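## Task

The cell is paused. Its log says: at N2, plate E01 was delidded and its lid parked at LP4; at N3, E07's lid went to LP1; at N1, F10's lid went to LP3. The dispenser then failed and the run was aborted. Auto-recover put the lid from LP3 onto N3 and the lid from LP4 onto N2, and a watchdog then halted it. Using only the log to tell the unlabelled lids apart, get every plate's own lid back on it, fully seated, and leave every plate in its original nest; then press CONTINUE. If what you observe disagrees with the log, press CALL instead and leave all plates and lids as they were at the start. Pressing RETRY, CONTINUE or SKIP while a gripper holds labware, or while any plate at a nest is not seated in it or any lid there is not resting down on a plate, fails the job. Anything kept in place only by the robot does not count. At the end release everything and move clear; contact with the panel housing, the CALL key or the key this job requires still counts as clear.

## Robot and tools

ROBOT. Two six-joint arms, left_arm and right_arm, each with a two-finger parallel gripper and a fisheye wrist camera (cam_left_wrist, cam_right_wrist, both 504x504). Either arm may be used; the idle one can be parked out of the way. Arms must not collide or press on each other hard.

FRAME. Everything is in one scene frame: origin on the tabletop midway between the arms, +x out over the table, +z up, left_arm on the +y side. Bases: left_arm at (-0.032, +0.264, +0.098), right_arm at (-0.049, -0.317, +0.098), both slightly tilted. Mounting plates and the frame behind the arms are fixed obstacles. Fingers point along the gripper's +z axis and close along its y axis; the reported end_effector_position is the point between the pads, roughly 1 cm short of the fingertips. Reported hand positions can be off, more at long reach, and arms tend to settle about 1 cm below the commanded height. Very small commanded steps may not move the hand.

POSE ROW. Every moving call uses rows of 16 numbers: left arm x, y, z (metres), qw, qx, qy, qz (orientation, w first), opening; then the same eight for right_arm. Positions and quaternions are absolute targets in the scene frame, not offsets. Opening runs from -1 (closed) to +1 (fully open, 0.094 m) and is an absolute command. Always send both arms' parts; to keep an arm still, repeat its pose and opening from the last result before it stopped. To keep an orientation, resend your own quaternion rather than the drifted reported one.

execute_actions(actions): a list of actions; each action is a list of up to 15 rows, one row per control step of 1/30 s; if fewer than 15 rows, the last one is held for the remainder. An empty list just returns state and images. Each step, the target is clipped to within 70 mm and 16 degrees of the measured pose, and after the action the arm goes no further than that clipped pose, so far targets need several actions. An action is rejected for both arms if a target lies more than 0.6 m from that gripper's current position along any gripper axis; if the first action is malformed or fails this, nothing runs.

move(target, speed, blocking): target is one 16-number row of absolute poses; both grippers travel straight lines that finish together, taking 0.5 to 10 s (cut off at 10 s). speed is the top path speed in m/s, 0.002 to 0.5, default 0.25; rotation is capped at twice that in rad/s. Opening is applied at the start. Paths ignore obstacles and the other arm; grippers lag and may overshoot the speed near full extension. Faster moves and targets deeper past contact hit and press harder. blocking=false returns after 0.5 s while the arm continues; then use wait or stop before sending new rows or moves. The result adds a 'move:' line: done, off_target, moving, held (a check blocked the last step) or fault, plus limits (paced = pose clipped; held = steps blocked, after which motion may jump fast), and each gripper's distance to its pose.

wait(seconds): 0 to 10; arms hold their last command; returns early when a running move ends. stop(): brakes a running move (needs room); fingers keep moving. zoom_image(camera, region): region [x0, y0, x1, y1] in pixels of that camera's latest image, at most 504 by 504. read_manual(section): returns licence text only, default "licences". finished_scene(scene): ends the current scene, given its number; irreversible.

RESULTS. The state line gives each gripper's position and quat_wxyz. 'Hand target' is the pose the controller now drives toward. grip_measured is the finger opening on the command scale (the last joint value is the opening in metres); each gripper reads up to about 1 mm off. To hold something, command an opening about 0.03 below grip_measured; less grips more gently. Pad force tops out around 50 to 62 N. 'pose unreachable' means the clearance check changed or blocked that arm's command. FAULT lines mark an arm stop. Holding loads heats motors: MOTOR HOT warns from 85 °C; at 100 °C the arm drops and an OVER-TEMPERATURE FAULT is reported. Camera calibration (fisheye K, distortion, T_world_to_cam) is given with small errors; results list updated camera poses. The robot keeps its last command between calls.

Joint ranges (rad), base to gripper: waist -2.880 to 2.880, shoulder 0.000 to 3.142, elbow 0.000 to 3.019, wrist pitch -1.693 to 1.571, wrist yaw -1.571 to 1.571, wrist roll -2.094 to 2.094.

DECK AND PANEL. Deck labels mark nests (N) and lid parks (LP), placed in no particular order. The PANEL keys, viewed facing it, left to right: RETRY (white), CONTINUE (green), SKIP (yellow), CALL (blue). The first three are go keys: the job ends as soon as one goes down. After CALL the job ends when you stop. Press by pushing the key until it latches. A wrong or premature go key is usually worse than none.

AVOID. Knocking or placing anything off the table ends the scene. Avoid drops, slips, slams, hard impacts and very hard pushes. Release labware and retreat before judging the job complete.

Each tool is called after "Request:" as a command line: name --argument value for each argument, lists and objects as JSON in quotes; but a table of rows of numbers goes row by row, as --pt "numbers of a row", without its own name.

## Session

Request:
execute_actions --actions '[]'

Scene clock: 0.00 s.
left_arm: end_effector_position=(+0.4458, +0.3627, +0.2603) grip_measured=+1.000 end_effector_quat_wxyz=(+0.384, -0.008, +0.923, -0.001) | right_arm: end_effector_position=(+0.1937, +0.2052, +0.1380) grip_measured=+1.000 end_effector_quat_wxyz=(+0.639, -0.498, +0.584, -0.049)
Joint positions: left_arm=[ 0.14   1.067  0.764 -0.347  0.02   0.195  0.094] | right_arm=[ 1.251  2.14   0.794  1.15   0.738 -0.843  0.094]
Joint velocities: left_arm=[-0.024 -0.015 -0.007  0.007  0.007  0.007  0.   ] | right_arm=[-0.024 -0.005  0.002 -0.007  0.037 -0.022  0.   ]
Motor temperatures (°C, as the motors report them): left_arm=[22 22 21 23 21 25] | right_arm=[23 24 22 21 22 24]
Hand target (left_arm): +0.454, +0.366, +0.272; +0.395, -0.009, +0.919, +0.002
Hand target (right_arm): +0.195, +0.209, +0.140; +0.642, -0.494, +0.584, -0.047

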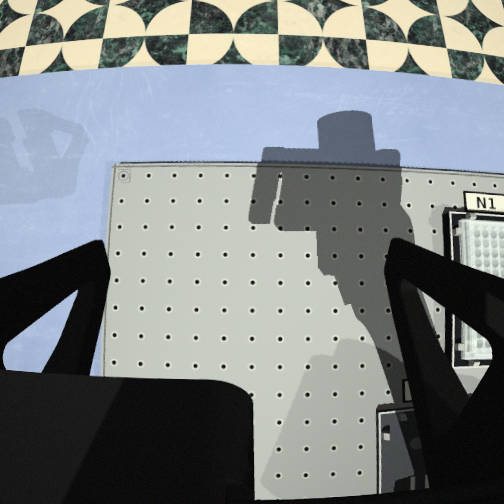

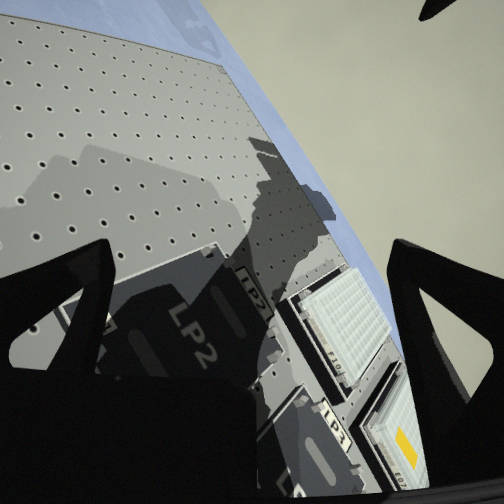

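Request:
move --target '[0.4458,0.42,0.3,0.384,0,0.923,0,1,0.2,-0.15,0.25,0.5,-0.2,0.84,0,1]'

Request:
move --target '[0.4,0.12,0.4,0.3,0,0.954,0,1,0.4,-0.22,0.4,0.3,0,0.954,0,1]'

Scene clock: 2.43 s.
left_arm: end_effector_position=(+0.4321, +0.4054, +0.2638) grip_measured=+1.000 end_effector_quat_wxyz=(+0.358, +0.000, +0.934, -0.012) | right_arm: end_effector_position=(+0.1949, -0.1538, +0.2443) grip_measured=+1.000 end_effector_quat_wxyz=(+0.498, -0.216, +0.840, -0.005)
Joint positions: left_arm=[ 0.283  1.066  0.818 -0.472  0.144  0.297  0.094] | right_arm=[ 1.078  0.654  0.272 -0.32   0.888  0.136  0.094]
Joint velocities: left_arm=[-0.005 -0.005  0.007 -0.012  0.051  0.007  0.   ] | right_arm=[ 0.005  0.005 -0.002 -0.002 -0.066  0.066  0.   ]
Motor temperatures (°C, as the motors report them): left_arm=[22 22 22 23 21 25] | right_arm=[23 25 23 21 22 24]
Hand target (left_arm): +0.444, +0.419, +0.300; +0.384, +0.000, +0.923, +0.001
Hand target (right_arm): +0.200, -0.151, +0.255; +0.500, -0.202, +0.842, +0.001
Off the commanded pose (left_arm): 0.041 m, 4 deg.
Off the commanded pose (right_arm): 0.009 m, 2 deg.
move: off_target (left_arm)
camera_calibration (this result's frames):
cam_left_wrist: T_world_to_cam=[[-0.00428443, -0.999761, 0.0214532, 0.403156], [-0.9933, 0.00177715, -0.115553, 0.461214], [0.115488, -0.0218046, -0.99307, 0.34709], [0, 0, 0, 1]] pos_world=[0.419766, 0.409808, 0.38933]
cam_right_wrist: T_world_to_cam=[[0.360962, -0.906461, 0.219169, -0.259029], [-0.824384, -0.420021, -0.379438, 0.191598], [0.436001, -0.0437167, -0.898884, 0.250291], [0, 0, 0, 1]] pos_world=[0.142323, -0.143382, 0.354453]

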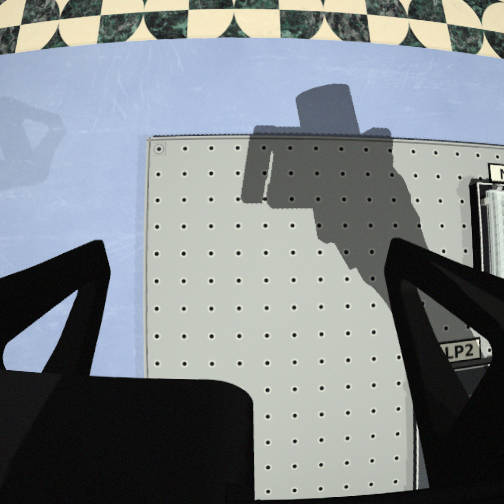

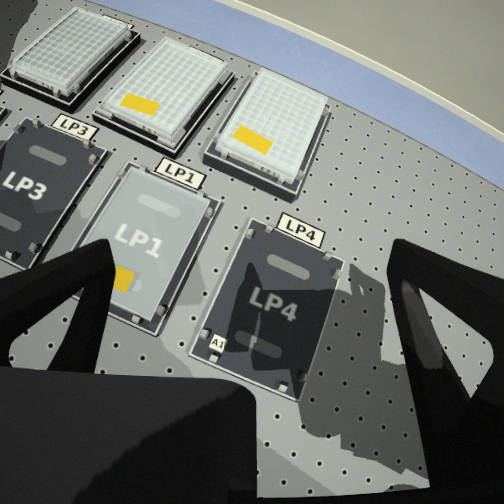

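Scene clock: 4.33 s.
left_arm: end_effector_position=(+0.3813, +0.1250, +0.3763) grip_measured=+1.000 end_effector_quat_wxyz=(+0.289, +0.011, +0.957, +0.004) | right_arm: end_effector_position=(+0.3888, -0.2190, +0.3845) grip_measured=+1.000 end_effector_quat_wxyz=(+0.289, -0.015, +0.957, -0.002)
Joint positions: left_arm=[-0.672  1.115  1.1   -1.023 -0.516 -0.442  0.094] | right_arm=[ 0.42   1.068  1.122 -1.009  0.429  0.303  0.094]
Joint velocities: left_arm=[-0.024 -0.005  0.002 -0.002  0.022 -0.037  0.   ] | right_arm=[-0.015 -0.005  0.002 -0.002  0.007  0.051  0.   ]
Motor temperatures (°C, as the motors report them): left_arm=[22 22 23 23 21 25] | right_arm=[23 25 23 21 22 24]
Hand target (left_arm): +0.393, +0.123, +0.400; +0.302, -0.002, +0.953, -0.004
Hand target (right_arm): +0.400, -0.220, +0.398; +0.296, -0.001, +0.955, +0.004
Off the commanded pose (left_arm): 0.031 m, 2 deg.
Off the commanded pose (right_arm): 0.019 m, 2 deg.
move: off_target (left_arm, right_arm)
camera_calibration (this result's frames):
cam_left_wrist: T_world_to_cam=[[-0.0139373, -0.999766, -0.0165542, 0.138172], [-0.999497, 0.0134579, 0.0287234, 0.370901], [-0.0284939, 0.0169462, -0.99945, 0.511029], [0, 0, 0, 1]] pos_world=[0.387201, 0.124488, 0.502381]
cam_right_wrist: T_world_to_cam=[[0.0281561, -0.999587, 0.00577222, -0.22777], [-0.998745, -0.0278921, 0.0416061, 0.369112], [-0.0414279, -0.00693644, -0.999117, 0.521202], [0, 0, 0, 1]] pos_world=[0.396654, -0.213766, 0.5067]

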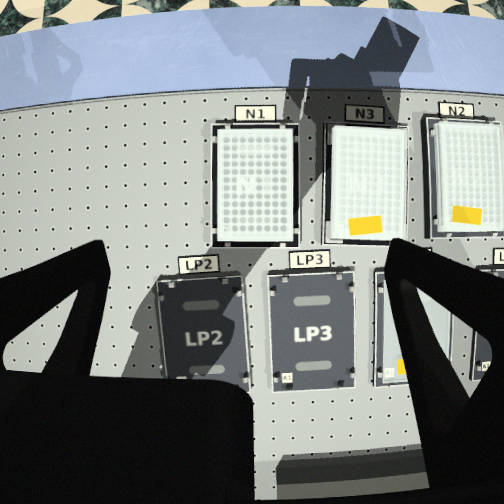

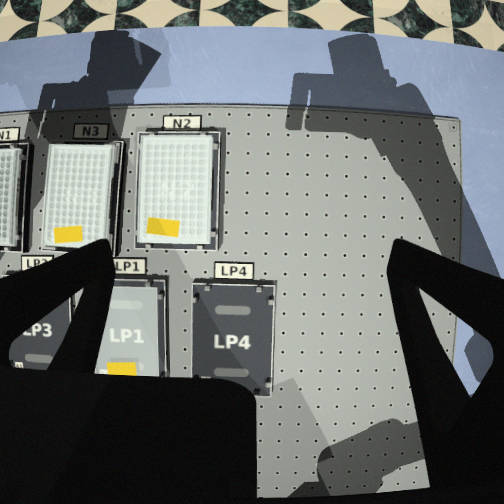

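Request:
move --target '[0.45,-0.008,0.16,0,0,1,0,1,0.24,-0.2,0.17,0.55,-0.15,0.81,0.1,1]'

Request:
zoom_image --camera "cam_right_wrist" --region '[50,50,450,350]'

Scene clock: 6.47 s.
left_arm: end_effector_position=(+0.4314, -0.0097, +0.1526) grip_measured=+1.000 end_effector_quat_wxyz=(-0.006, +0.016, +1.000, +0.010) | right_arm: end_effector_position=(+0.2439, -0.2083, +0.1758) grip_measured=+1.000 end_effector_quat_wxyz=(+0.515, -0.125, +0.843, +0.094)
Joint positions: left_arm=[-0.638  1.856  1.411 -1.137 -0.204 -0.593  0.094] | right_arm=[ 0.487  0.727  0.048  0.282  0.307 -0.03   0.094]
Joint velocities: left_arm=[-0.015 -0.015 -0.007 -0.012 -0.007 -0.022  0.   ] | right_arm=[-0.015 -0.005 -0.012 -0.017  0.007 -0.022  0.   ]
Motor temperatures (°C, as the motors report them): left_arm=[22 22 24 23 21 25] | right_arm=[23 25 24 21 22 24]
Hand target (left_arm): +0.451, -0.011, +0.161; +0.001, +0.000, +1.000, +0.004
Hand target (right_arm): +0.250, -0.207, +0.186; +0.524, -0.121, +0.838, +0.096
Off the commanded pose (left_arm): 0.020 m, 2 deg.
Off the commanded pose (right_arm): 0.011 m, 6 deg.
move: held (right_arm), off_target (left_arm); limits=held; held on 17 of 59 steps (right_arm), including the last (right_arm)
pose unreachable (right arm): on one or more control steps of this call, first in action 0 (counted from 0), this arm could not follow its commanded pose, so it was not sent that pose on those steps. On the call's last step it was still not sent that pose. It may still have moved: this result reports where it is.
cause: the commanded pose would bring two parts of the arm too close to each other (its shoulder (the part past joint 1) and its forearm (the part past joint 3), with joints 2 (shoulder) and 3 (elbow) between them).
camera_calibration (this result's frames):
cam_left_wrist: T_world_to_cam=[[-0.0291427, -0.99928, -0.024296, 0.00823921], [-0.809591, 0.0093406, 0.58692, 0.262122], [-0.58627, 0.0367742, -0.809281, 0.502965], [0, 0, 0, 1]] pos_world=[0.507325, -0.0127112, 0.253396]
cam_right_wrist: T_world_to_cam=[[0.311839, -0.949544, -0.033502, -0.263654], [-0.850127, -0.263096, -0.456141, 0.23557], [0.424312, 0.170723, -0.889277, 0.2108], [0, 0, 0, 1]] pos_world=[0.193037, -0.224363, 0.28608]

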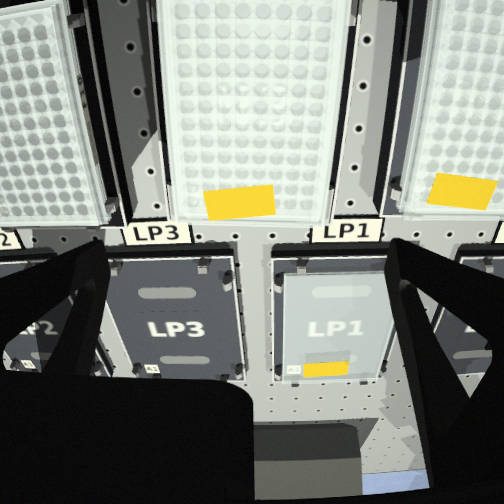

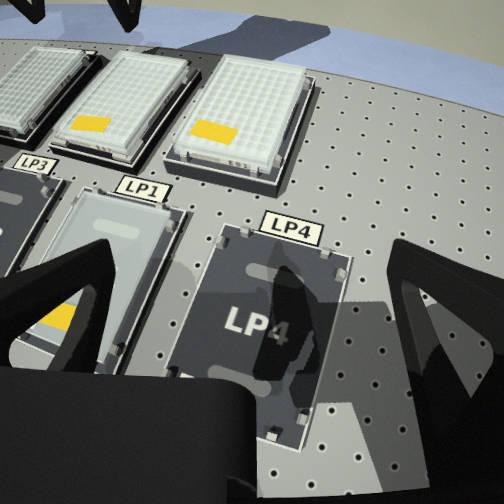

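Region (50, 50, 450, 350) of cam_right_wrist's 504x504 image, scaled by 1.260, with more detail than that image has; it fills the top 378 rows of this view, and the rest is white.

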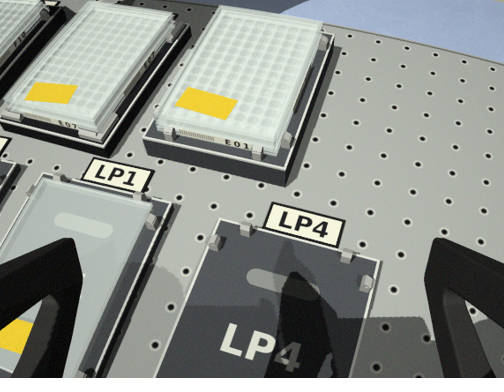

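Request:
move --target '[0.468,-0.006,0.095,0,0,1,0,1,0.3,-0.2,0.13,0.58,-0.3,0.72,0.24,1]'

Scene clock: 8.20 s.
left_arm: end_effector_position=(+0.4528, -0.0043, +0.1036) grip_measured=+1.000 end_effector_quat_wxyz=(-0.006, +0.004, +1.000, +0.006) | right_arm: end_effector_position=(+0.2985, -0.1963, +0.1298) grip_measured=+1.000 end_effector_quat_wxyz=(+0.577, -0.294, +0.720, +0.249)
Joint positions: left_arm=[-0.589  1.941  1.411 -1.037 -0.197 -0.565  0.094] | right_arm=[-0.035  1.681  0.152  1.258 -0.676 -0.35   0.094]
Joint velocities: left_arm=[ 0.005 -0.005  0.007 -0.012 -0.007  0.022  0.   ] | right_arm=[-0.015 -0.005 -0.012  0.012 -0.066  0.037  0.   ]
Motor temperatures (°C, as the motors report them): left_arm=[22 23 24 23 21 25] | right_arm=[23 25 24 21 22 24]
Hand target (left_arm): +0.468, -0.006, +0.096; +0.000, -0.000, +1.000, +0.000
Hand target (right_arm): +0.301, -0.200, +0.128; +0.580, -0.296, +0.719, +0.242
Off the commanded pose (left_arm): 0.018 m, 1 deg.
Off the commanded pose (right_arm): 0.004 m, 1 deg.
move: off_target (left_arm)
camera_calibration (this result's frames):
cam_left_wrist: T_world_to_cam=[[-0.00563024, -0.999863, -0.0155507, 0.00149866], [-0.809912, -0.00456166, 0.586534, 0.308219], [-0.586525, 0.015897, -0.809775, 0.475791], [0, 0, 0, 1]] pos_world=[0.528702, -0.00465922, 0.204526]
cam_right_wrist: T_world_to_cam=[[0.71472, -0.699004, -0.0238422, -0.343136], [-0.531771, -0.520953, -0.667703, 0.145971], [0.454306, 0.4899, -0.744046, 0.179543], [0, 0, 0, 1]] pos_world=[0.241302, -0.251768, 0.222872]

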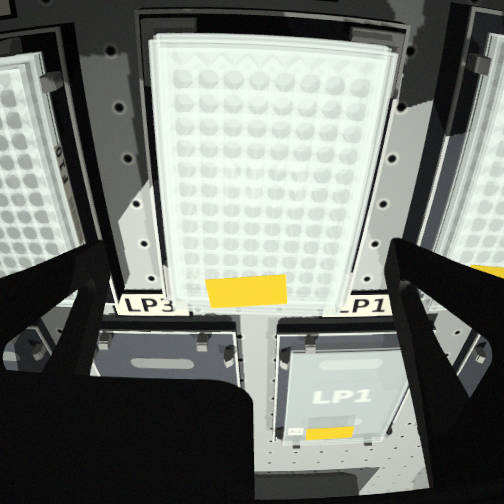

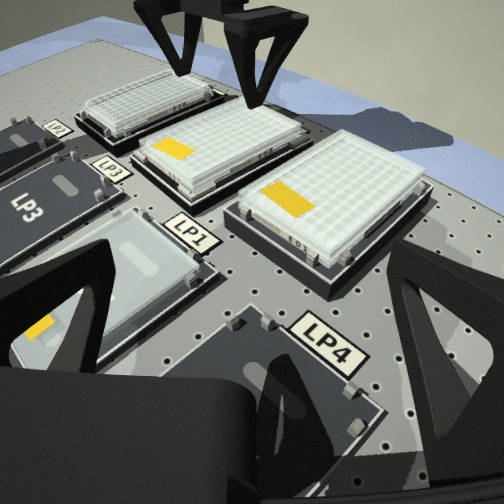

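Request:
move --target '[0.464,-0.011,0.068,0,0.022,1,0,1,0.3,-0.2,0.13,0.58,-0.3,0.72,0.24,1]' --speed 0.08

Request:
zoom_image --camera "cam_right_wrist" --region '[60,40,340,240]'

Scene clock: 9.27 s.
left_arm: end_effector_position=(+0.4585, -0.0130, +0.0826) grip_measured=+1.000 end_effector_quat_wxyz=(+0.003, +0.023, +1.000, +0.000) | right_arm: end_effector_position=(+0.2981, -0.1962, +0.1290) grip_measured=+1.000 end_effector_quat_wxyz=(+0.576, -0.298, +0.720, +0.247)
Joint positions: left_arm=[-0.589  1.981  1.411 -0.976 -0.197 -0.523  0.094] | right_arm=[-0.035  1.681  0.152  1.254 -0.676 -0.361  0.094]
Joint velocities: left_arm=[-0.005 -0.005 -0.002  0.002 -0.007  0.037  0.   ] | right_arm=[ 0.005 -0.015  0.002  0.002 -0.037  0.007  0.   ]
Motor temperatures (°C, as the motors report them): left_arm=[22 23 24 23 21 25] | right_arm=[23 25 23 21 22 24]
Hand target (left_arm): +0.464, -0.011, +0.068; +0.000, +0.022, +1.000, +0.000
Hand target (right_arm): +0.300, -0.200, +0.130; +0.579, -0.299, +0.719, +0.240
Off the commanded pose (left_arm): 0.016 m, 0 deg.
Off the commanded pose (right_arm): 0.004 m, 1 deg.
move: off_target (left_arm)
camera_calibration (this result's frames):
cam_left_wrist: T_world_to_cam=[[-0.0435224, -0.999041, -0.00481243, 0.00906667], [-0.818799, 0.0329095, 0.573136, 0.330828], [-0.572428, 0.0288847, -0.819446, 0.456732], [0, 0, 0, 1]] pos_world=[0.532722, -0.0150219, 0.184701]
cam_right_wrist: T_world_to_cam=[[0.716852, -0.697045, -0.0158559, -0.344118], [-0.527837, -0.527696, -0.665526, 0.14253], [0.455535, 0.485453, -0.746206, 0.178102], [0, 0, 0, 1]] pos_world=[0.240783, -0.251114, 0.222302]

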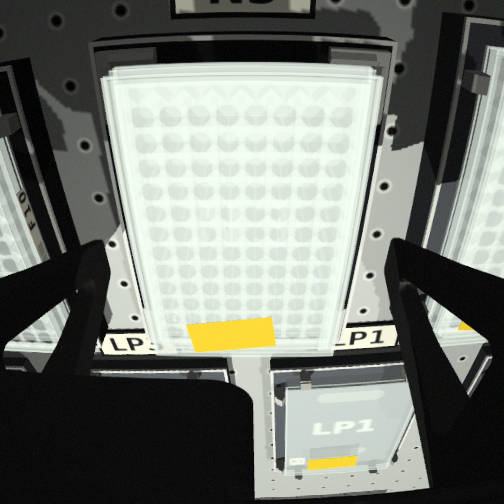

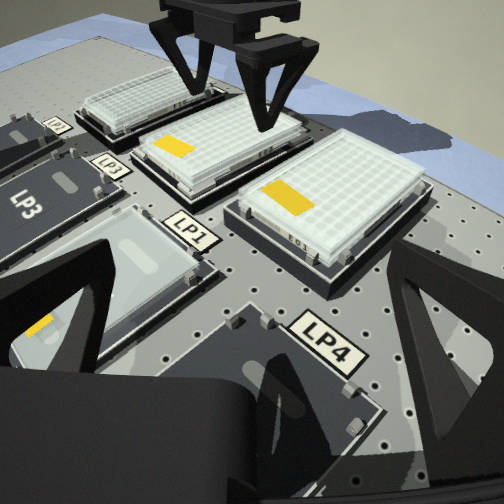

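Region (60, 40, 340, 240) of cam_right_wrist's 504x504 image, scaled by 1.800, with more detail than that image has; it fills the top 360 rows of this view, and the rest is white.

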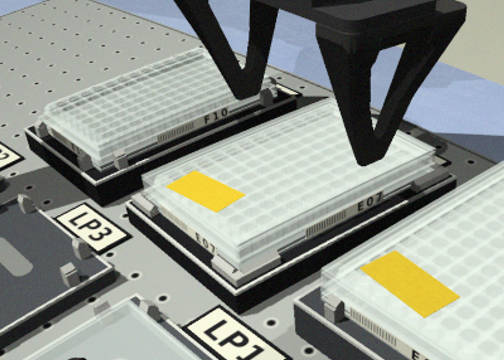

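Request:
move --target '[0.458,-0.007,0.052,0,0.022,1,0,1,0.3,-0.2,0.13,0.58,-0.3,0.72,0.24,1]' --speed 0.05

Request:
zoom_image --camera "cam_right_wrist" --region '[60,40,340,240]'

Scene clock: 10.27 s.
left_arm: end_effector_position=(+0.4615, -0.0149, +0.0773) grip_measured=+1.000 end_effector_quat_wxyz=(+0.014, +0.022, +1.000, -0.007) | right_arm: end_effector_position=(+0.2981, -0.1962, +0.1290) grip_measured=+1.000 end_effector_quat_wxyz=(+0.576, -0.298, +0.720, +0.247)
Joint positions: left_arm=[-0.587  1.982  1.395 -0.931 -0.196 -0.517  0.094] | right_arm=[-0.035  1.681  0.152  1.254 -0.676 -0.361  0.094]
Joint velocities: left_arm=[-0.015  0.005 -0.012  0.012 -0.037 -0.022  0.   ] | right_arm=[-0.005 -0.005 -0.002  0.007 -0.022 -0.051  0.   ]
Motor temperatures (°C, as the motors report them): left_arm=[22 23 24 23 21 25] | right_arm=[23 25 23 21 22 24]
Hand target (left_arm): +0.458, -0.007, +0.053; -0.000, +0.022, +1.000, +0.000
Hand target (right_arm): +0.300, -0.200, +0.130; +0.579, -0.299, +0.719, +0.240
Off the commanded pose (left_arm): 0.027 m, 2 deg.
Off the commanded pose (right_arm): 0.004 m, 1 deg.
move: off_target (left_arm)
camera_calibration (this result's frames):
cam_left_wrist: T_world_to_cam=[[-0.0423135, -0.999061, 0.00928227, 0.00558526], [-0.831921, 0.0403765, 0.553422, 0.344107], [-0.553278, 0.0156951, -0.832849, 0.446146], [0, 0, 0, 1]] pos_world=[0.533349, -0.0153161, 0.181084]
cam_right_wrist: T_world_to_cam=[[0.716852, -0.697045, -0.0158559, -0.344118], [-0.527837, -0.527696, -0.665526, 0.14253], [0.455535, 0.485453, -0.746206, 0.178102], [0, 0, 0, 1]] pos_world=[0.240783, -0.251114, 0.222302]

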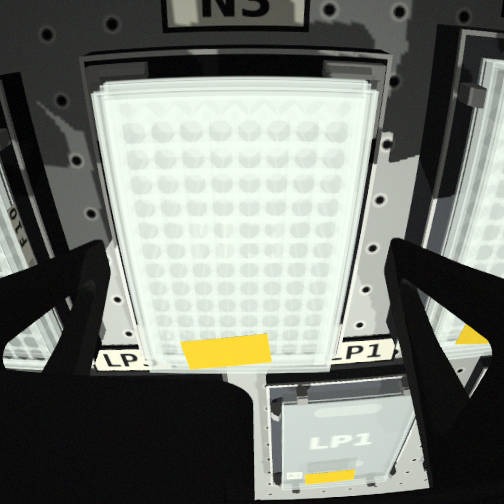

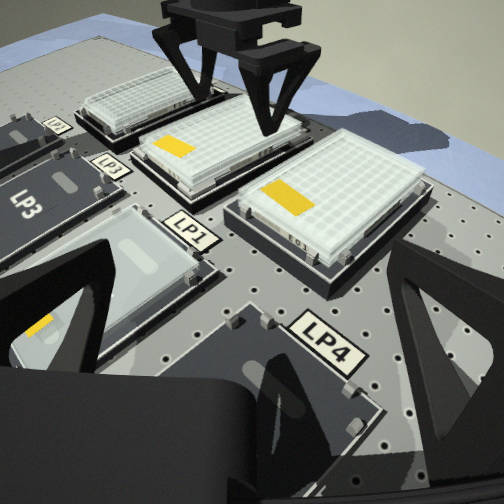

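Region (60, 40, 340, 240) of cam_right_wrist's 504x504 image, scaled by 1.800, with more detail than that image has; it fills the top 360 rows of this view, and the rest is white.

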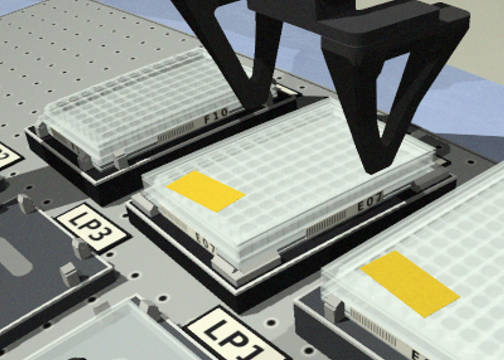

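Request:
move --target '[0.45,0.000,0.044,0,0.022,1,0,1,0.3,-0.2,0.13,0.58,-0.3,0.72,0.24,1]' --speed 0.05

Request:
zoom_image --camera "cam_right_wrist" --region '[60,40,340,240]'

Scene clock: 11.43 s.
left_arm: end_effector_position=(+0.4532, -0.0075, +0.0640) grip_measured=+1.000 end_effector_quat_wxyz=(+0.011, +0.023, +1.000, -0.005) | right_arm: end_effector_position=(+0.2981, -0.1962, +0.1290) grip_measured=+1.000 end_effector_quat_wxyz=(+0.576, -0.298, +0.720, +0.247)
Joint positions: left_arm=[-0.579  1.982  1.354 -0.897 -0.196 -0.509  0.094] | right_arm=[-0.035  1.681  0.152  1.254 -0.676 -0.361  0.094]
Joint velocities: left_arm=[ 0.005  0.005 -0.012 -0.022  0.037  0.007  0.   ] | right_arm=[ 0.005 -0.005 -0.012  0.002 -0.007  0.007  0.   ]
Motor temperatures (°C, as the motors report them): left_arm=[22 23 24 23 21 25] | right_arm=[23 25 23 21 23 24]
Hand target (left_arm): +0.450, -0.000, +0.044; +0.000, +0.022, +1.000, +0.000
Hand target (right_arm): +0.300, -0.200, +0.130; +0.579, -0.299, +0.719, +0.240
Off the commanded pose (left_arm): 0.022 m, 1 deg.
Off the commanded pose (right_arm): 0.004 m, 1 deg.
move: off_target (left_arm)
camera_calibration (this result's frames):
cam_left_wrist: T_world_to_cam=[[-0.043272, -0.999051, 0.00505877, 0.0134179], [-0.828299, 0.0387065, 0.558948, 0.342191], [-0.558613, 0.0199966, -0.829187, 0.432604], [0, 0, 0, 1]] pos_world=[0.525676, -0.00849048, 0.167375]
cam_right_wrist: T_world_to_cam=[[0.716913, -0.696991, -0.0154833, -0.344174], [-0.527616, -0.527913, -0.665529, 0.142422], [0.455694, 0.485296, -0.746211, 0.178024], [0, 0, 0, 1]] pos_world=[0.240762, -0.251094, 0.222301]

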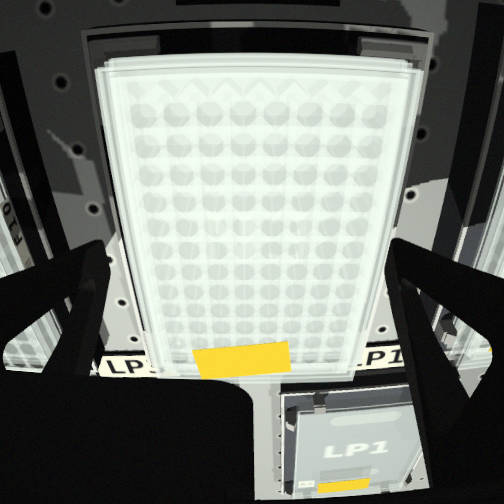

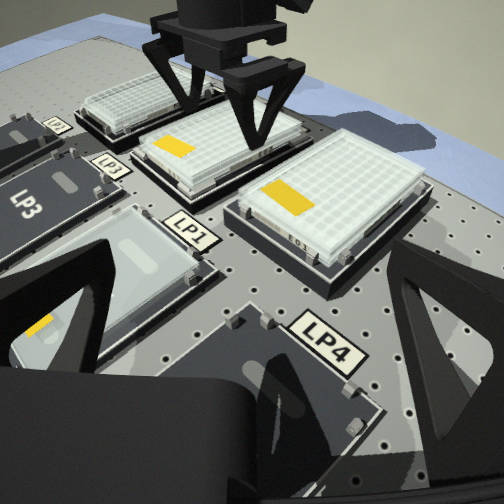

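Region (60, 40, 340, 240) of cam_right_wrist's 504x504 image, scaled by 1.800, with more detail than that image has; it fills the top 360 rows of this view, and the rest is white.

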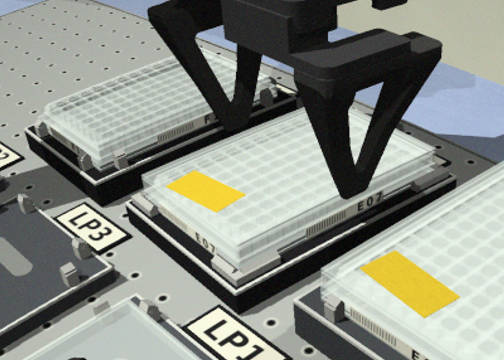

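A little lower, then try closing.

Request:
execute_actions --actions '[[[0.451,-0.002,0.040,0,0.022,1,0,1,0.3,-0.2,0.13,0.58,-0.3,0.72,0.24,1]],[[0.451,-0.002,0.040,0,0.022,1,0,0.76,0.3,-0.2,0.13,0.58,-0.3,0.72,0.24,1]],[[0.451,-0.002,0.040,0,0.022,1,0,0.76,0.3,-0.2,0.13,0.58,-0.3,0.72,0.24,1]]]'

Request:
zoom_image --camera "cam_right_wrist" --region '[120,70,340,220]'

Scene clock: 13.07 s.
left_arm: end_effector_position=(+0.4544, -0.0097, +0.0637) grip_measured=+0.773 end_effector_quat_wxyz=(+0.013, +0.022, +1.000, -0.010) | right_arm: end_effector_position=(+0.2981, -0.1962, +0.1290) grip_measured=+1.000 end_effector_quat_wxyz=(+0.576, -0.298, +0.720, +0.247)
Joint positions: left_arm=[-0.579  1.982  1.354 -0.888 -0.19  -0.509  0.083] | right_arm=[-0.035  1.681  0.152  1.254 -0.676 -0.361  0.094]
Joint velocities: left_arm=[-0.005 -0.005 -0.012 -0.017  0.037 -0.022 -0.001] | right_arm=[ 0.005 -0.005 -0.012 -0.012 -0.051  0.022  0.   ]
Motor temperatures (°C, as the motors report them): left_arm=[22 23 24 23 21 25] | right_arm=[23 25 23 21 23 24]
Hand target (left_arm): +0.451, -0.002, +0.041; +0.000, +0.022, +1.000, +0.000
Hand target (right_arm): +0.300, -0.200, +0.130; +0.579, -0.299, +0.719, +0.240
Off the commanded pose (left_arm): 0.025 m, 2 deg.
Off the commanded pose (right_arm): 0.004 m, 1 deg.
camera_calibration (this result's frames):
cam_left_wrist: T_world_to_cam=[[-0.0422611, -0.998997, 0.0147726, 0.0102755], [-0.830333, 0.0433416, 0.555579, 0.344604], [-0.555662, 0.0112132, -0.831333, 0.431726], [0, 0, 0, 1]] pos_world=[0.526464, -0.00951151, 0.167301]
cam_right_wrist: T_world_to_cam=[[0.716913, -0.696991, -0.0154833, -0.344174], [-0.527616, -0.527913, -0.665529, 0.142422], [0.455694, 0.485296, -0.746211, 0.178024], [0, 0, 0, 1]] pos_world=[0.240762, -0.251094, 0.222301]

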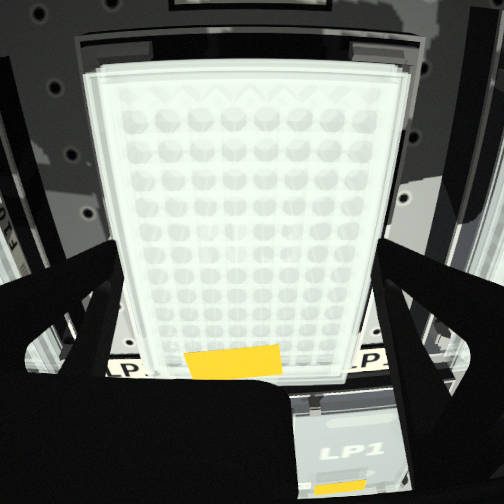

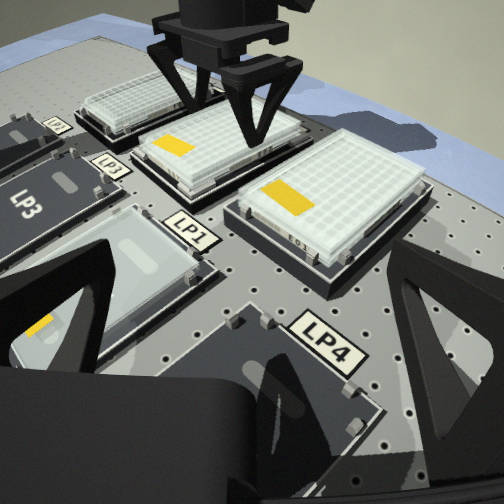

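Region (120, 70, 340, 220) of cam_right_wrist's 504x504 image, scaled by 2.291, with more detail than that image has; it fills the top 344 rows of this view, and the rest is white.

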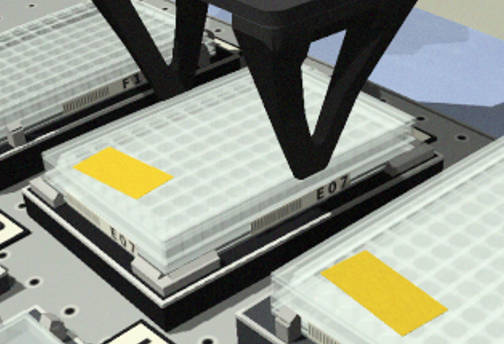

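Marginal; go lower.

Request:
execute_actions --actions '[[[0.451,-0.002,0.040,0,0.022,1,0,1,0.3,-0.2,0.13,0.58,-0.3,0.72,0.24,1]],[[0.451,-0.002,0.035,0,0.022,1,0,1,0.3,-0.2,0.13,0.58,-0.3,0.72,0.24,1]],[[0.451,-0.002,0.035,0,0.022,1,0,0.74,0.3,-0.2,0.13,0.58,-0.3,0.72,0.24,1]],[[0.451,-0.002,0.035,0,0.022,1,0,0.74,0.3,-0.2,0.13,0.58,-0.3,0.72,0.24,1]]]'

Request:
zoom_image --camera "cam_right_wrist" --region '[120,70,340,220]'

Scene clock: 15.17 s.
left_arm: end_effector_position=(+0.4538, -0.0105, +0.0583) grip_measured=+0.770 end_effector_quat_wxyz=(+0.012, +0.023, +1.000, -0.009) | right_arm: end_effector_position=(+0.2981, -0.1962, +0.1290) grip_measured=+1.000 end_effector_quat_wxyz=(+0.576, -0.298, +0.720, +0.247)
Joint positions: left_arm=[-0.579  1.993  1.354 -0.881 -0.19  -0.508  0.083] | right_arm=[-0.035  1.681  0.152  1.254 -0.676 -0.361  0.094]
Joint velocities: left_arm=[-0.024 -0.005  0.012 -0.012  0.022 -0.037 -0.   ] | right_arm=[-0.015 -0.015  0.002 -0.007  0.007 -0.007  0.   ]
Motor temperatures (°C, as the motors report them): left_arm=[22 23 24 23 21 25] | right_arm=[23 25 23 21 23 24]
Hand target (left_arm): +0.451, -0.002, +0.036; -0.000, +0.022, +1.000, +0.000
Hand target (right_arm): +0.300, -0.200, +0.130; +0.579, -0.299, +0.719, +0.240
Off the commanded pose (left_arm): 0.025 m, 2 deg.
Off the commanded pose (right_arm): 0.004 m, 1 deg.
camera_calibration (this result's frames):
cam_left_wrist: T_world_to_cam=[[-0.0436336, -0.998966, 0.0127563, 0.0102434], [-0.828802, 0.0433247, 0.557861, 0.346347], [-0.557837, 0.0137691, -0.829836, 0.427939], [0, 0, 0, 1]] pos_world=[0.526221, -0.0106649, 0.161775]
cam_right_wrist: T_world_to_cam=[[0.716913, -0.696991, -0.0154833, -0.344174], [-0.527616, -0.527913, -0.665529, 0.142422], [0.455694, 0.485296, -0.746211, 0.178024], [0, 0, 0, 1]] pos_world=[0.240762, -0.251094, 0.222301]

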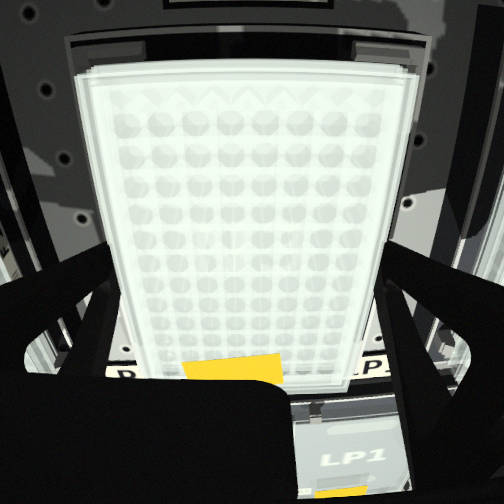

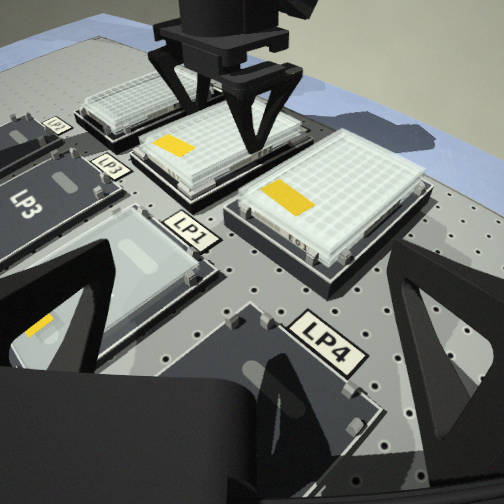

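Region (120, 70, 340, 220) of cam_right_wrist's 504x504 image, scaled by 2.291, with more detail than that image has; it fills the top 344 rows of this view, and the rest is white.

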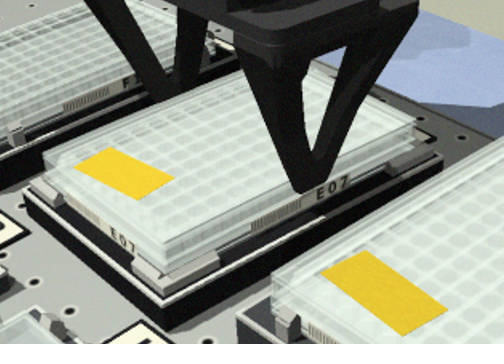

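Request:
move --target '[0.454,-0.011,0.12,0,0.022,1,0,0.73,0.3,-0.2,0.13,0.58,-0.3,0.72,0.24,1]' --speed 0.06

Request:
move --target '[0.456,0.125,0.09,0,0,1,0,0.73,0.29,-0.075,0.14,0,0,1,0,1]' --speed 0.2

Scene clock: 16.63 s.
left_arm: end_effector_position=(+0.4466, -0.0031, +0.0992) grip_measured=+0.770 end_effector_quat_wxyz=(-0.009, +0.023, +1.000, +0.003) | right_arm: end_effector_position=(+0.2981, -0.1962, +0.1290) grip_measured=+1.000 end_effector_quat_wxyz=(+0.576, -0.298, +0.720, +0.247)
Joint positions: left_arm=[-0.589  1.936  1.389 -1.023 -0.19  -0.528  0.083] | right_arm=[-0.035  1.681  0.152  1.254 -0.676 -0.361  0.094]
Joint velocities: left_arm=[ 0.005  0.005  0.002 -0.007  0.007 -0.037 -0.001] | right_arm=[-0.024 -0.024  0.002 -0.017 -0.051 -0.037  0.   ]
Motor temperatures (°C, as the motors report them): left_arm=[22 23 24 23 21 25] | right_arm=[23 25 23 21 23 24]
Hand target (left_arm): +0.453, -0.010, +0.120; +0.000, +0.022, +1.000, -0.000
Hand target (right_arm): +0.300, -0.200, +0.130; +0.579, -0.299, +0.719, +0.240
Off the commanded pose (left_arm): 0.023 m, 1 deg.
Off the commanded pose (right_arm): 0.004 m, 1 deg.
move: off_target (left_arm)
camera_calibration (this result's frames):
cam_left_wrist: T_world_to_cam=[[-0.0429269, -0.999021, -0.0107247, 0.0187784], [-0.805131, 0.0282359, 0.592424, 0.303201], [-0.591541, 0.0340657, -0.805555, 0.470385], [0, 0, 0, 1]] pos_world=[0.523175, -0.00582513, 0.199498]
cam_right_wrist: T_world_to_cam=[[0.716913, -0.696991, -0.0154833, -0.344174], [-0.527616, -0.527913, -0.665529, 0.142422], [0.455694, 0.485296, -0.746211, 0.178024], [0, 0, 0, 1]] pos_world=[0.240762, -0.251094, 0.222301]

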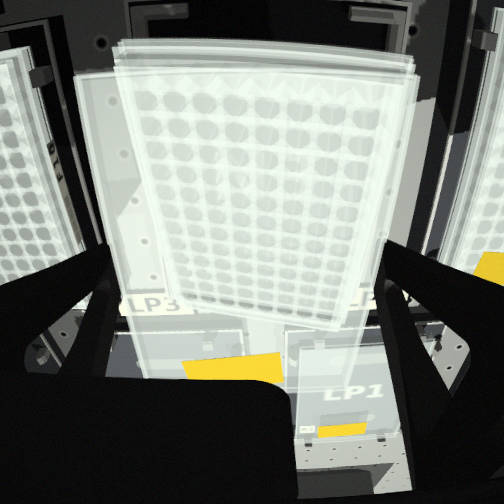

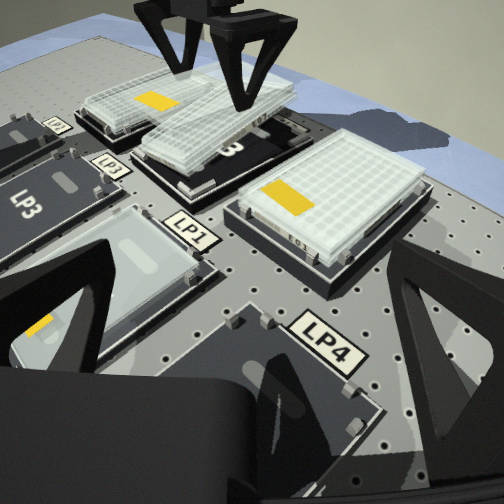

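Scene clock: 20.93 s.
left_arm: end_effector_position=(+0.4537, +0.1182, +0.0814) grip_measured=+0.770 end_effector_quat_wxyz=(-0.014, +0.005, +1.000, +0.008) | right_arm: end_effector_position=(+0.2802, -0.0901, +0.1377) grip_measured=+1.000 end_effector_quat_wxyz=(-0.001, -0.009, +1.000, -0.008)
Joint positions: left_arm=[-0.374  1.828  1.226 -0.938 -0.19  -0.347  0.083] | right_arm=[ 0.621  1.548  0.948 -0.97   0.205  0.7    0.094]
Joint velocities: left_arm=[ 0.005 -0.005 -0.007 -0.007  0.066  0.007  0.   ] | right_arm=[-0.015 -0.005 -0.007 -0.012 -0.007 -0.051  0.   ]
Motor temperatures (°C, as the motors report them): left_arm=[22 24 24 23 21 25] | right_arm=[23 25 24 21 23 24]
Hand target (left_arm): +0.458, +0.125, +0.089; -0.000, +0.000, +1.000, +0.002
Hand target (right_arm): +0.288, -0.076, +0.143; +0.002, -0.007, +1.000, -0.003
Off the commanded pose (left_arm): 0.011 m, 2 deg.
Off the commanded pose (right_arm): 0.018 m, 1 deg.
move: off_target (left_arm, right_arm)
camera_calibration (this result's frames):
cam_left_wrist: T_world_to_cam=[[-0.00712539, -0.999786, -0.0194347, 0.12469], [-0.800523, -0.00594393, 0.599272, 0.317416], [-0.599259, 0.019828, -0.80031, 0.460907], [0, 0, 0, 1]] pos_world=[0.53119, 0.117412, 0.181073]
cam_right_wrist: T_world_to_cam=[[0.0150631, -0.999833, 0.0103932, -0.0914897], [-0.808086, -0.00605134, 0.589033, 0.147646], [-0.588871, -0.0172713, -0.808042, 0.397082], [0, 0, 0, 1]] pos_world=[0.354519, -0.0837228, 0.234841]

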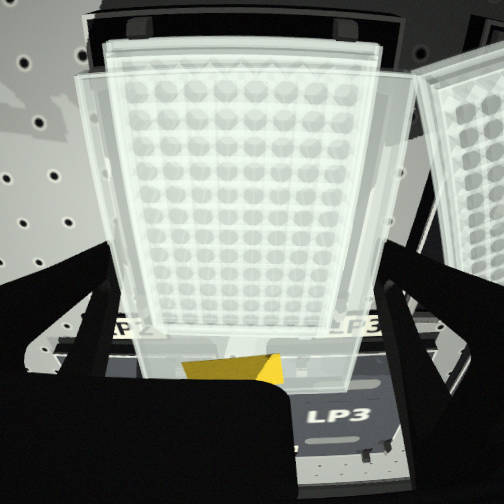

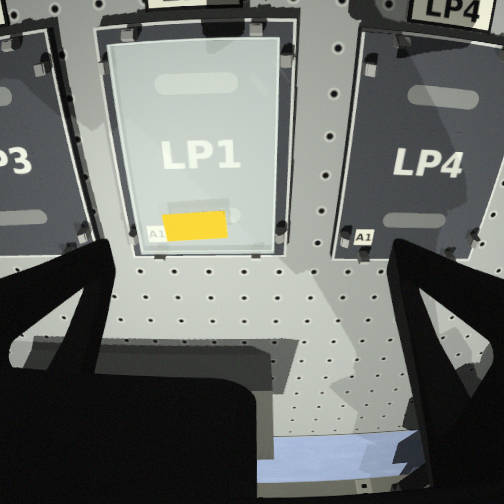

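Request:
move --target '[0.44,0.33,0.13,0,0,1,0,0.73,0.47,0.02,0.17,0,0,1,0,1]' --speed 0.15

Scene clock: 22.97 s.
left_arm: end_effector_position=(+0.4475, +0.3293, +0.1222) grip_measured=+0.770 end_effector_quat_wxyz=(+0.001, -0.005, +1.000, +0.004) | right_arm: end_effector_position=(+0.4541, +0.0192, +0.1729) grip_measured=+1.000 end_effector_quat_wxyz=(+0.001, -0.001, +1.000, -0.001)
Joint positions: left_arm=[ 0.047  1.604  1.132 -0.965 -0.15   0.066  0.083] | right_arm=[ 0.579  1.969  1.664 -1.244  0.196  0.669  0.094]
Joint velocities: left_arm=[-0.005 -0.015 -0.032 -0.007  0.081  0.022  0.   ] | right_arm=[-0.015 -0.015 -0.007 -0.017 -0.022 -0.037  0.   ]
Motor temperatures (°C, as the motors report them): left_arm=[22 24 24 23 21 25] | right_arm=[23 25 24 21 23 24]
Hand target (left_arm): +0.442, +0.331, +0.129; -0.001, +0.000, +1.000, +0.002
Hand target (right_arm): +0.469, +0.020, +0.168; +0.000, +0.000, +1.000, +0.001
Off the commanded pose (left_arm): 0.011 m, 1 deg.
Off the commanded pose (right_arm): 0.016 m, 0 deg.
move: off_target (left_arm, right_arm)
camera_calibration (this result's frames):
cam_left_wrist: T_world_to_cam=[[0.0115115, -0.999869, -0.0114153, 0.327176], [-0.817238, -0.0159859, 0.576078, 0.302864], [-0.576185, 0.00269753, -0.817315, 0.483073], [0, 0, 0, 1]] pos_world=[0.522085, 0.330672, 0.224084]
cam_right_wrist: T_world_to_cam=[[0.00017368, -0.99999, -0.00440517, 0.0241523], [-0.810763, -0.00271949, 0.585368, 0.269917], [-0.585375, 0.00346988, -0.810756, 0.528385], [0, 0, 0, 1]] pos_world=[0.528138, 0.0230527, 0.270496]

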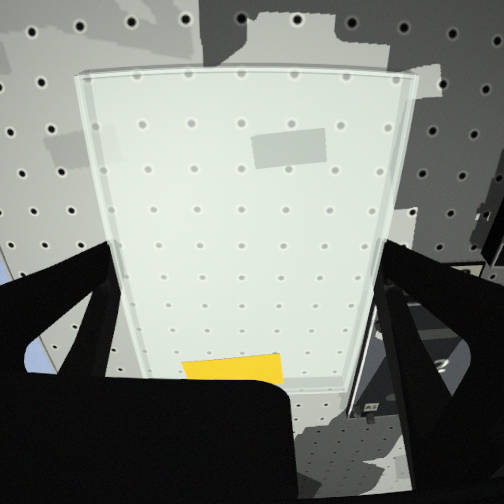

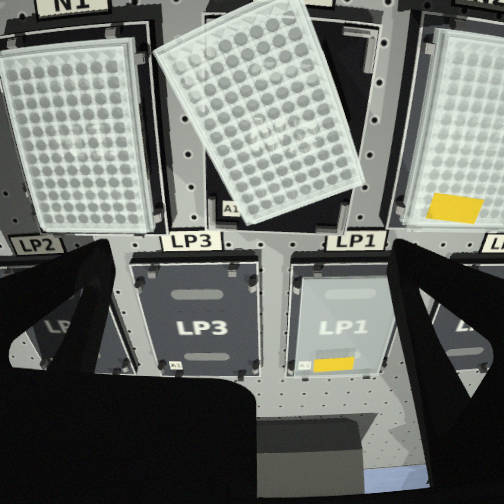

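Request:
move --target '[0.44,0.33,0.13,0,0,1,0,0.73,0.465,0.008,0.075,0,-0.174,0.985,0,1]' --speed 0.12

Scene clock: 24.87 s.
left_arm: end_effector_position=(+0.4476, +0.3287, +0.1226) grip_measured=+0.770 end_effector_quat_wxyz=(+0.001, -0.004, +1.000, +0.002) | right_arm: end_effector_position=(+0.4640, +0.0137, +0.0962) grip_measured=+1.000 end_effector_quat_wxyz=(+0.012, -0.171, +0.985, +0.005)
Joint positions: left_arm=[ 0.047  1.603  1.132 -0.965 -0.147  0.067  0.083] | right_arm=[ 0.537  2.041  1.574 -1.046  0.194  0.28   0.094]
Joint velocities: left_arm=[ 0.005 -0.015 -0.007 -0.012 -0.037 -0.007 -0.002] | right_arm=[ 0.005 -0.005 -0.002 -0.002  0.022  0.037  0.   ]
Motor temperatures (°C, as the motors report them): left_arm=[22 24 24 23 21 25] | right_arm=[23 25 24 21 23 24]
Hand target (left_arm): +0.440, +0.330, +0.130; -0.000, -0.000, +1.000, +0.000
Hand target (right_arm): +0.464, +0.007, +0.075; -0.000, -0.174, +0.985, +0.000
Off the commanded pose (left_arm): 0.011 m, 0 deg.
Off the commanded pose (right_arm): 0.022 m, 2 deg.
move: off_target (left_arm, right_arm)
camera_calibration (this result's frames):
cam_left_wrist: T_world_to_cam=[[0.00971383, -0.999923, -0.00766074, 0.326941], [-0.817855, -0.0123526, 0.575291, 0.30194], [-0.575342, 0.000677091, -0.817913, 0.483775], [0, 0, 0, 1]] pos_world=[0.522103, 0.330318, 0.224487]
cam_right_wrist: T_world_to_cam=[[0.334676, -0.942258, -0.0118807, -0.136974], [-0.774841, -0.282343, 0.565601, 0.311794], [-0.536296, -0.180087, -0.824594, 0.453078], [0, 0, 0, 1]] pos_world=[0.530417, 0.0405613, 0.195627]

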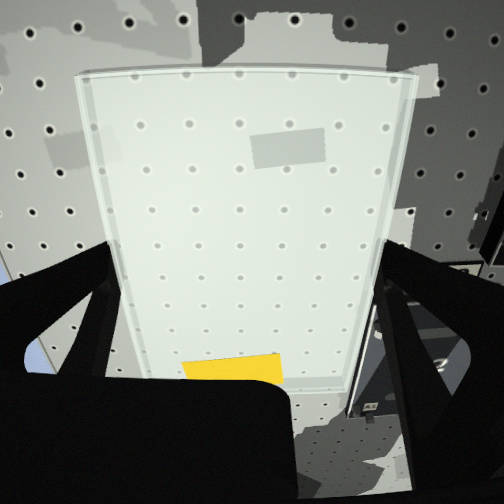

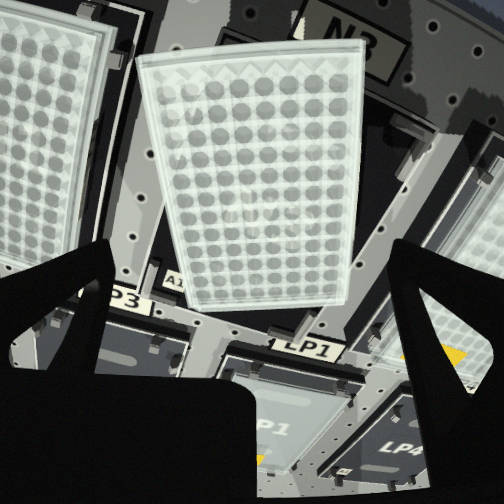

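Request:
move --target '[0.44,0.33,0.13,0,0,1,0,0.73,0.462,0.001,0.039,0,-0.208,0.978,0,1]' --speed 0.06

Scene clock: 26.40 s.
left_arm: end_effector_position=(+0.4476, +0.3286, +0.1226) grip_measured=+0.770 end_effector_quat_wxyz=(+0.001, -0.004, +1.000, +0.002) | right_arm: end_effector_position=(+0.4618, +0.0072, +0.0592) grip_measured=+1.000 end_effector_quat_wxyz=(+0.012, -0.206, +0.978, +0.004)
Joint positions: left_arm=[ 0.047  1.603  1.132 -0.965 -0.146  0.067  0.083] | right_arm=[ 0.519  2.077  1.529 -0.964  0.193  0.19   0.094]
Joint velocities: left_arm=[ 0.015 -0.005 -0.012 -0.002 -0.007  0.007 -0.   ] | right_arm=[-0.005 -0.005  0.012  0.007  0.022  0.007  0.   ]
Motor temperatures (°C, as the motors report them): left_arm=[22 24 24 23 21 25] | right_arm=[23 25 24 21 23 24]
Hand target (left_arm): +0.440, +0.330, +0.130; -0.000, -0.000, +1.000, -0.000
Hand target (right_arm): +0.461, +0.001, +0.040; -0.000, -0.208, +0.978, +0.000
Off the commanded pose (left_arm): 0.011 m, 0 deg.
Off the commanded pose (right_arm): 0.021 m, 1 deg.
move: off_target (left_arm, right_arm)
camera_calibration (this result's frames):
cam_left_wrist: T_world_to_cam=[[0.00971297, -0.999926, -0.00728008, 0.326831], [-0.817872, -0.0121329, 0.575273, 0.301881], [-0.575319, 0.000366565, -0.817929, 0.483871], [0, 0, 0, 1]] pos_world=[0.522105, 0.330292, 0.224488]
cam_right_wrist: T_world_to_cam=[[0.40137, -0.915869, -0.00928747, -0.173916], [-0.752389, -0.335476, 0.566892, 0.31918], [-0.522315, -0.220546, -0.823739, 0.414021], [0, 0, 0, 1]] pos_world=[0.526201, 0.0391034, 0.158489]

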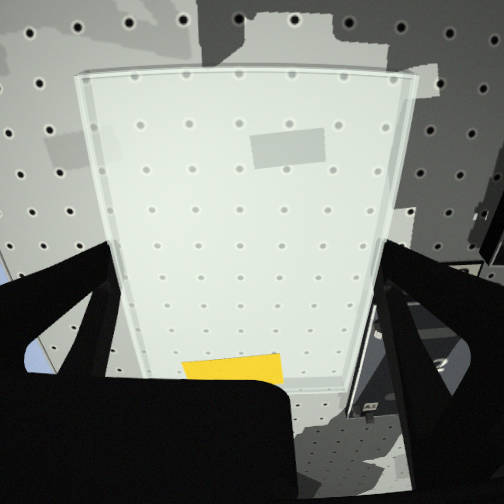

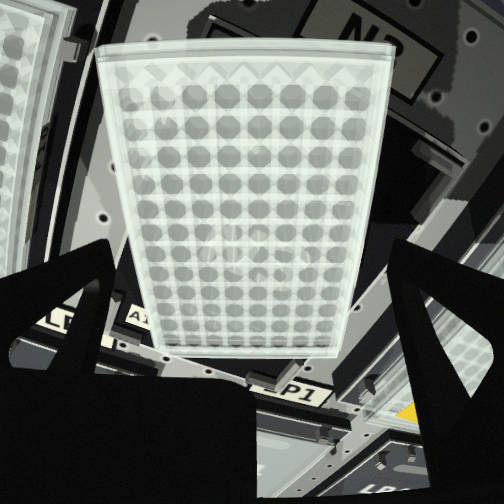

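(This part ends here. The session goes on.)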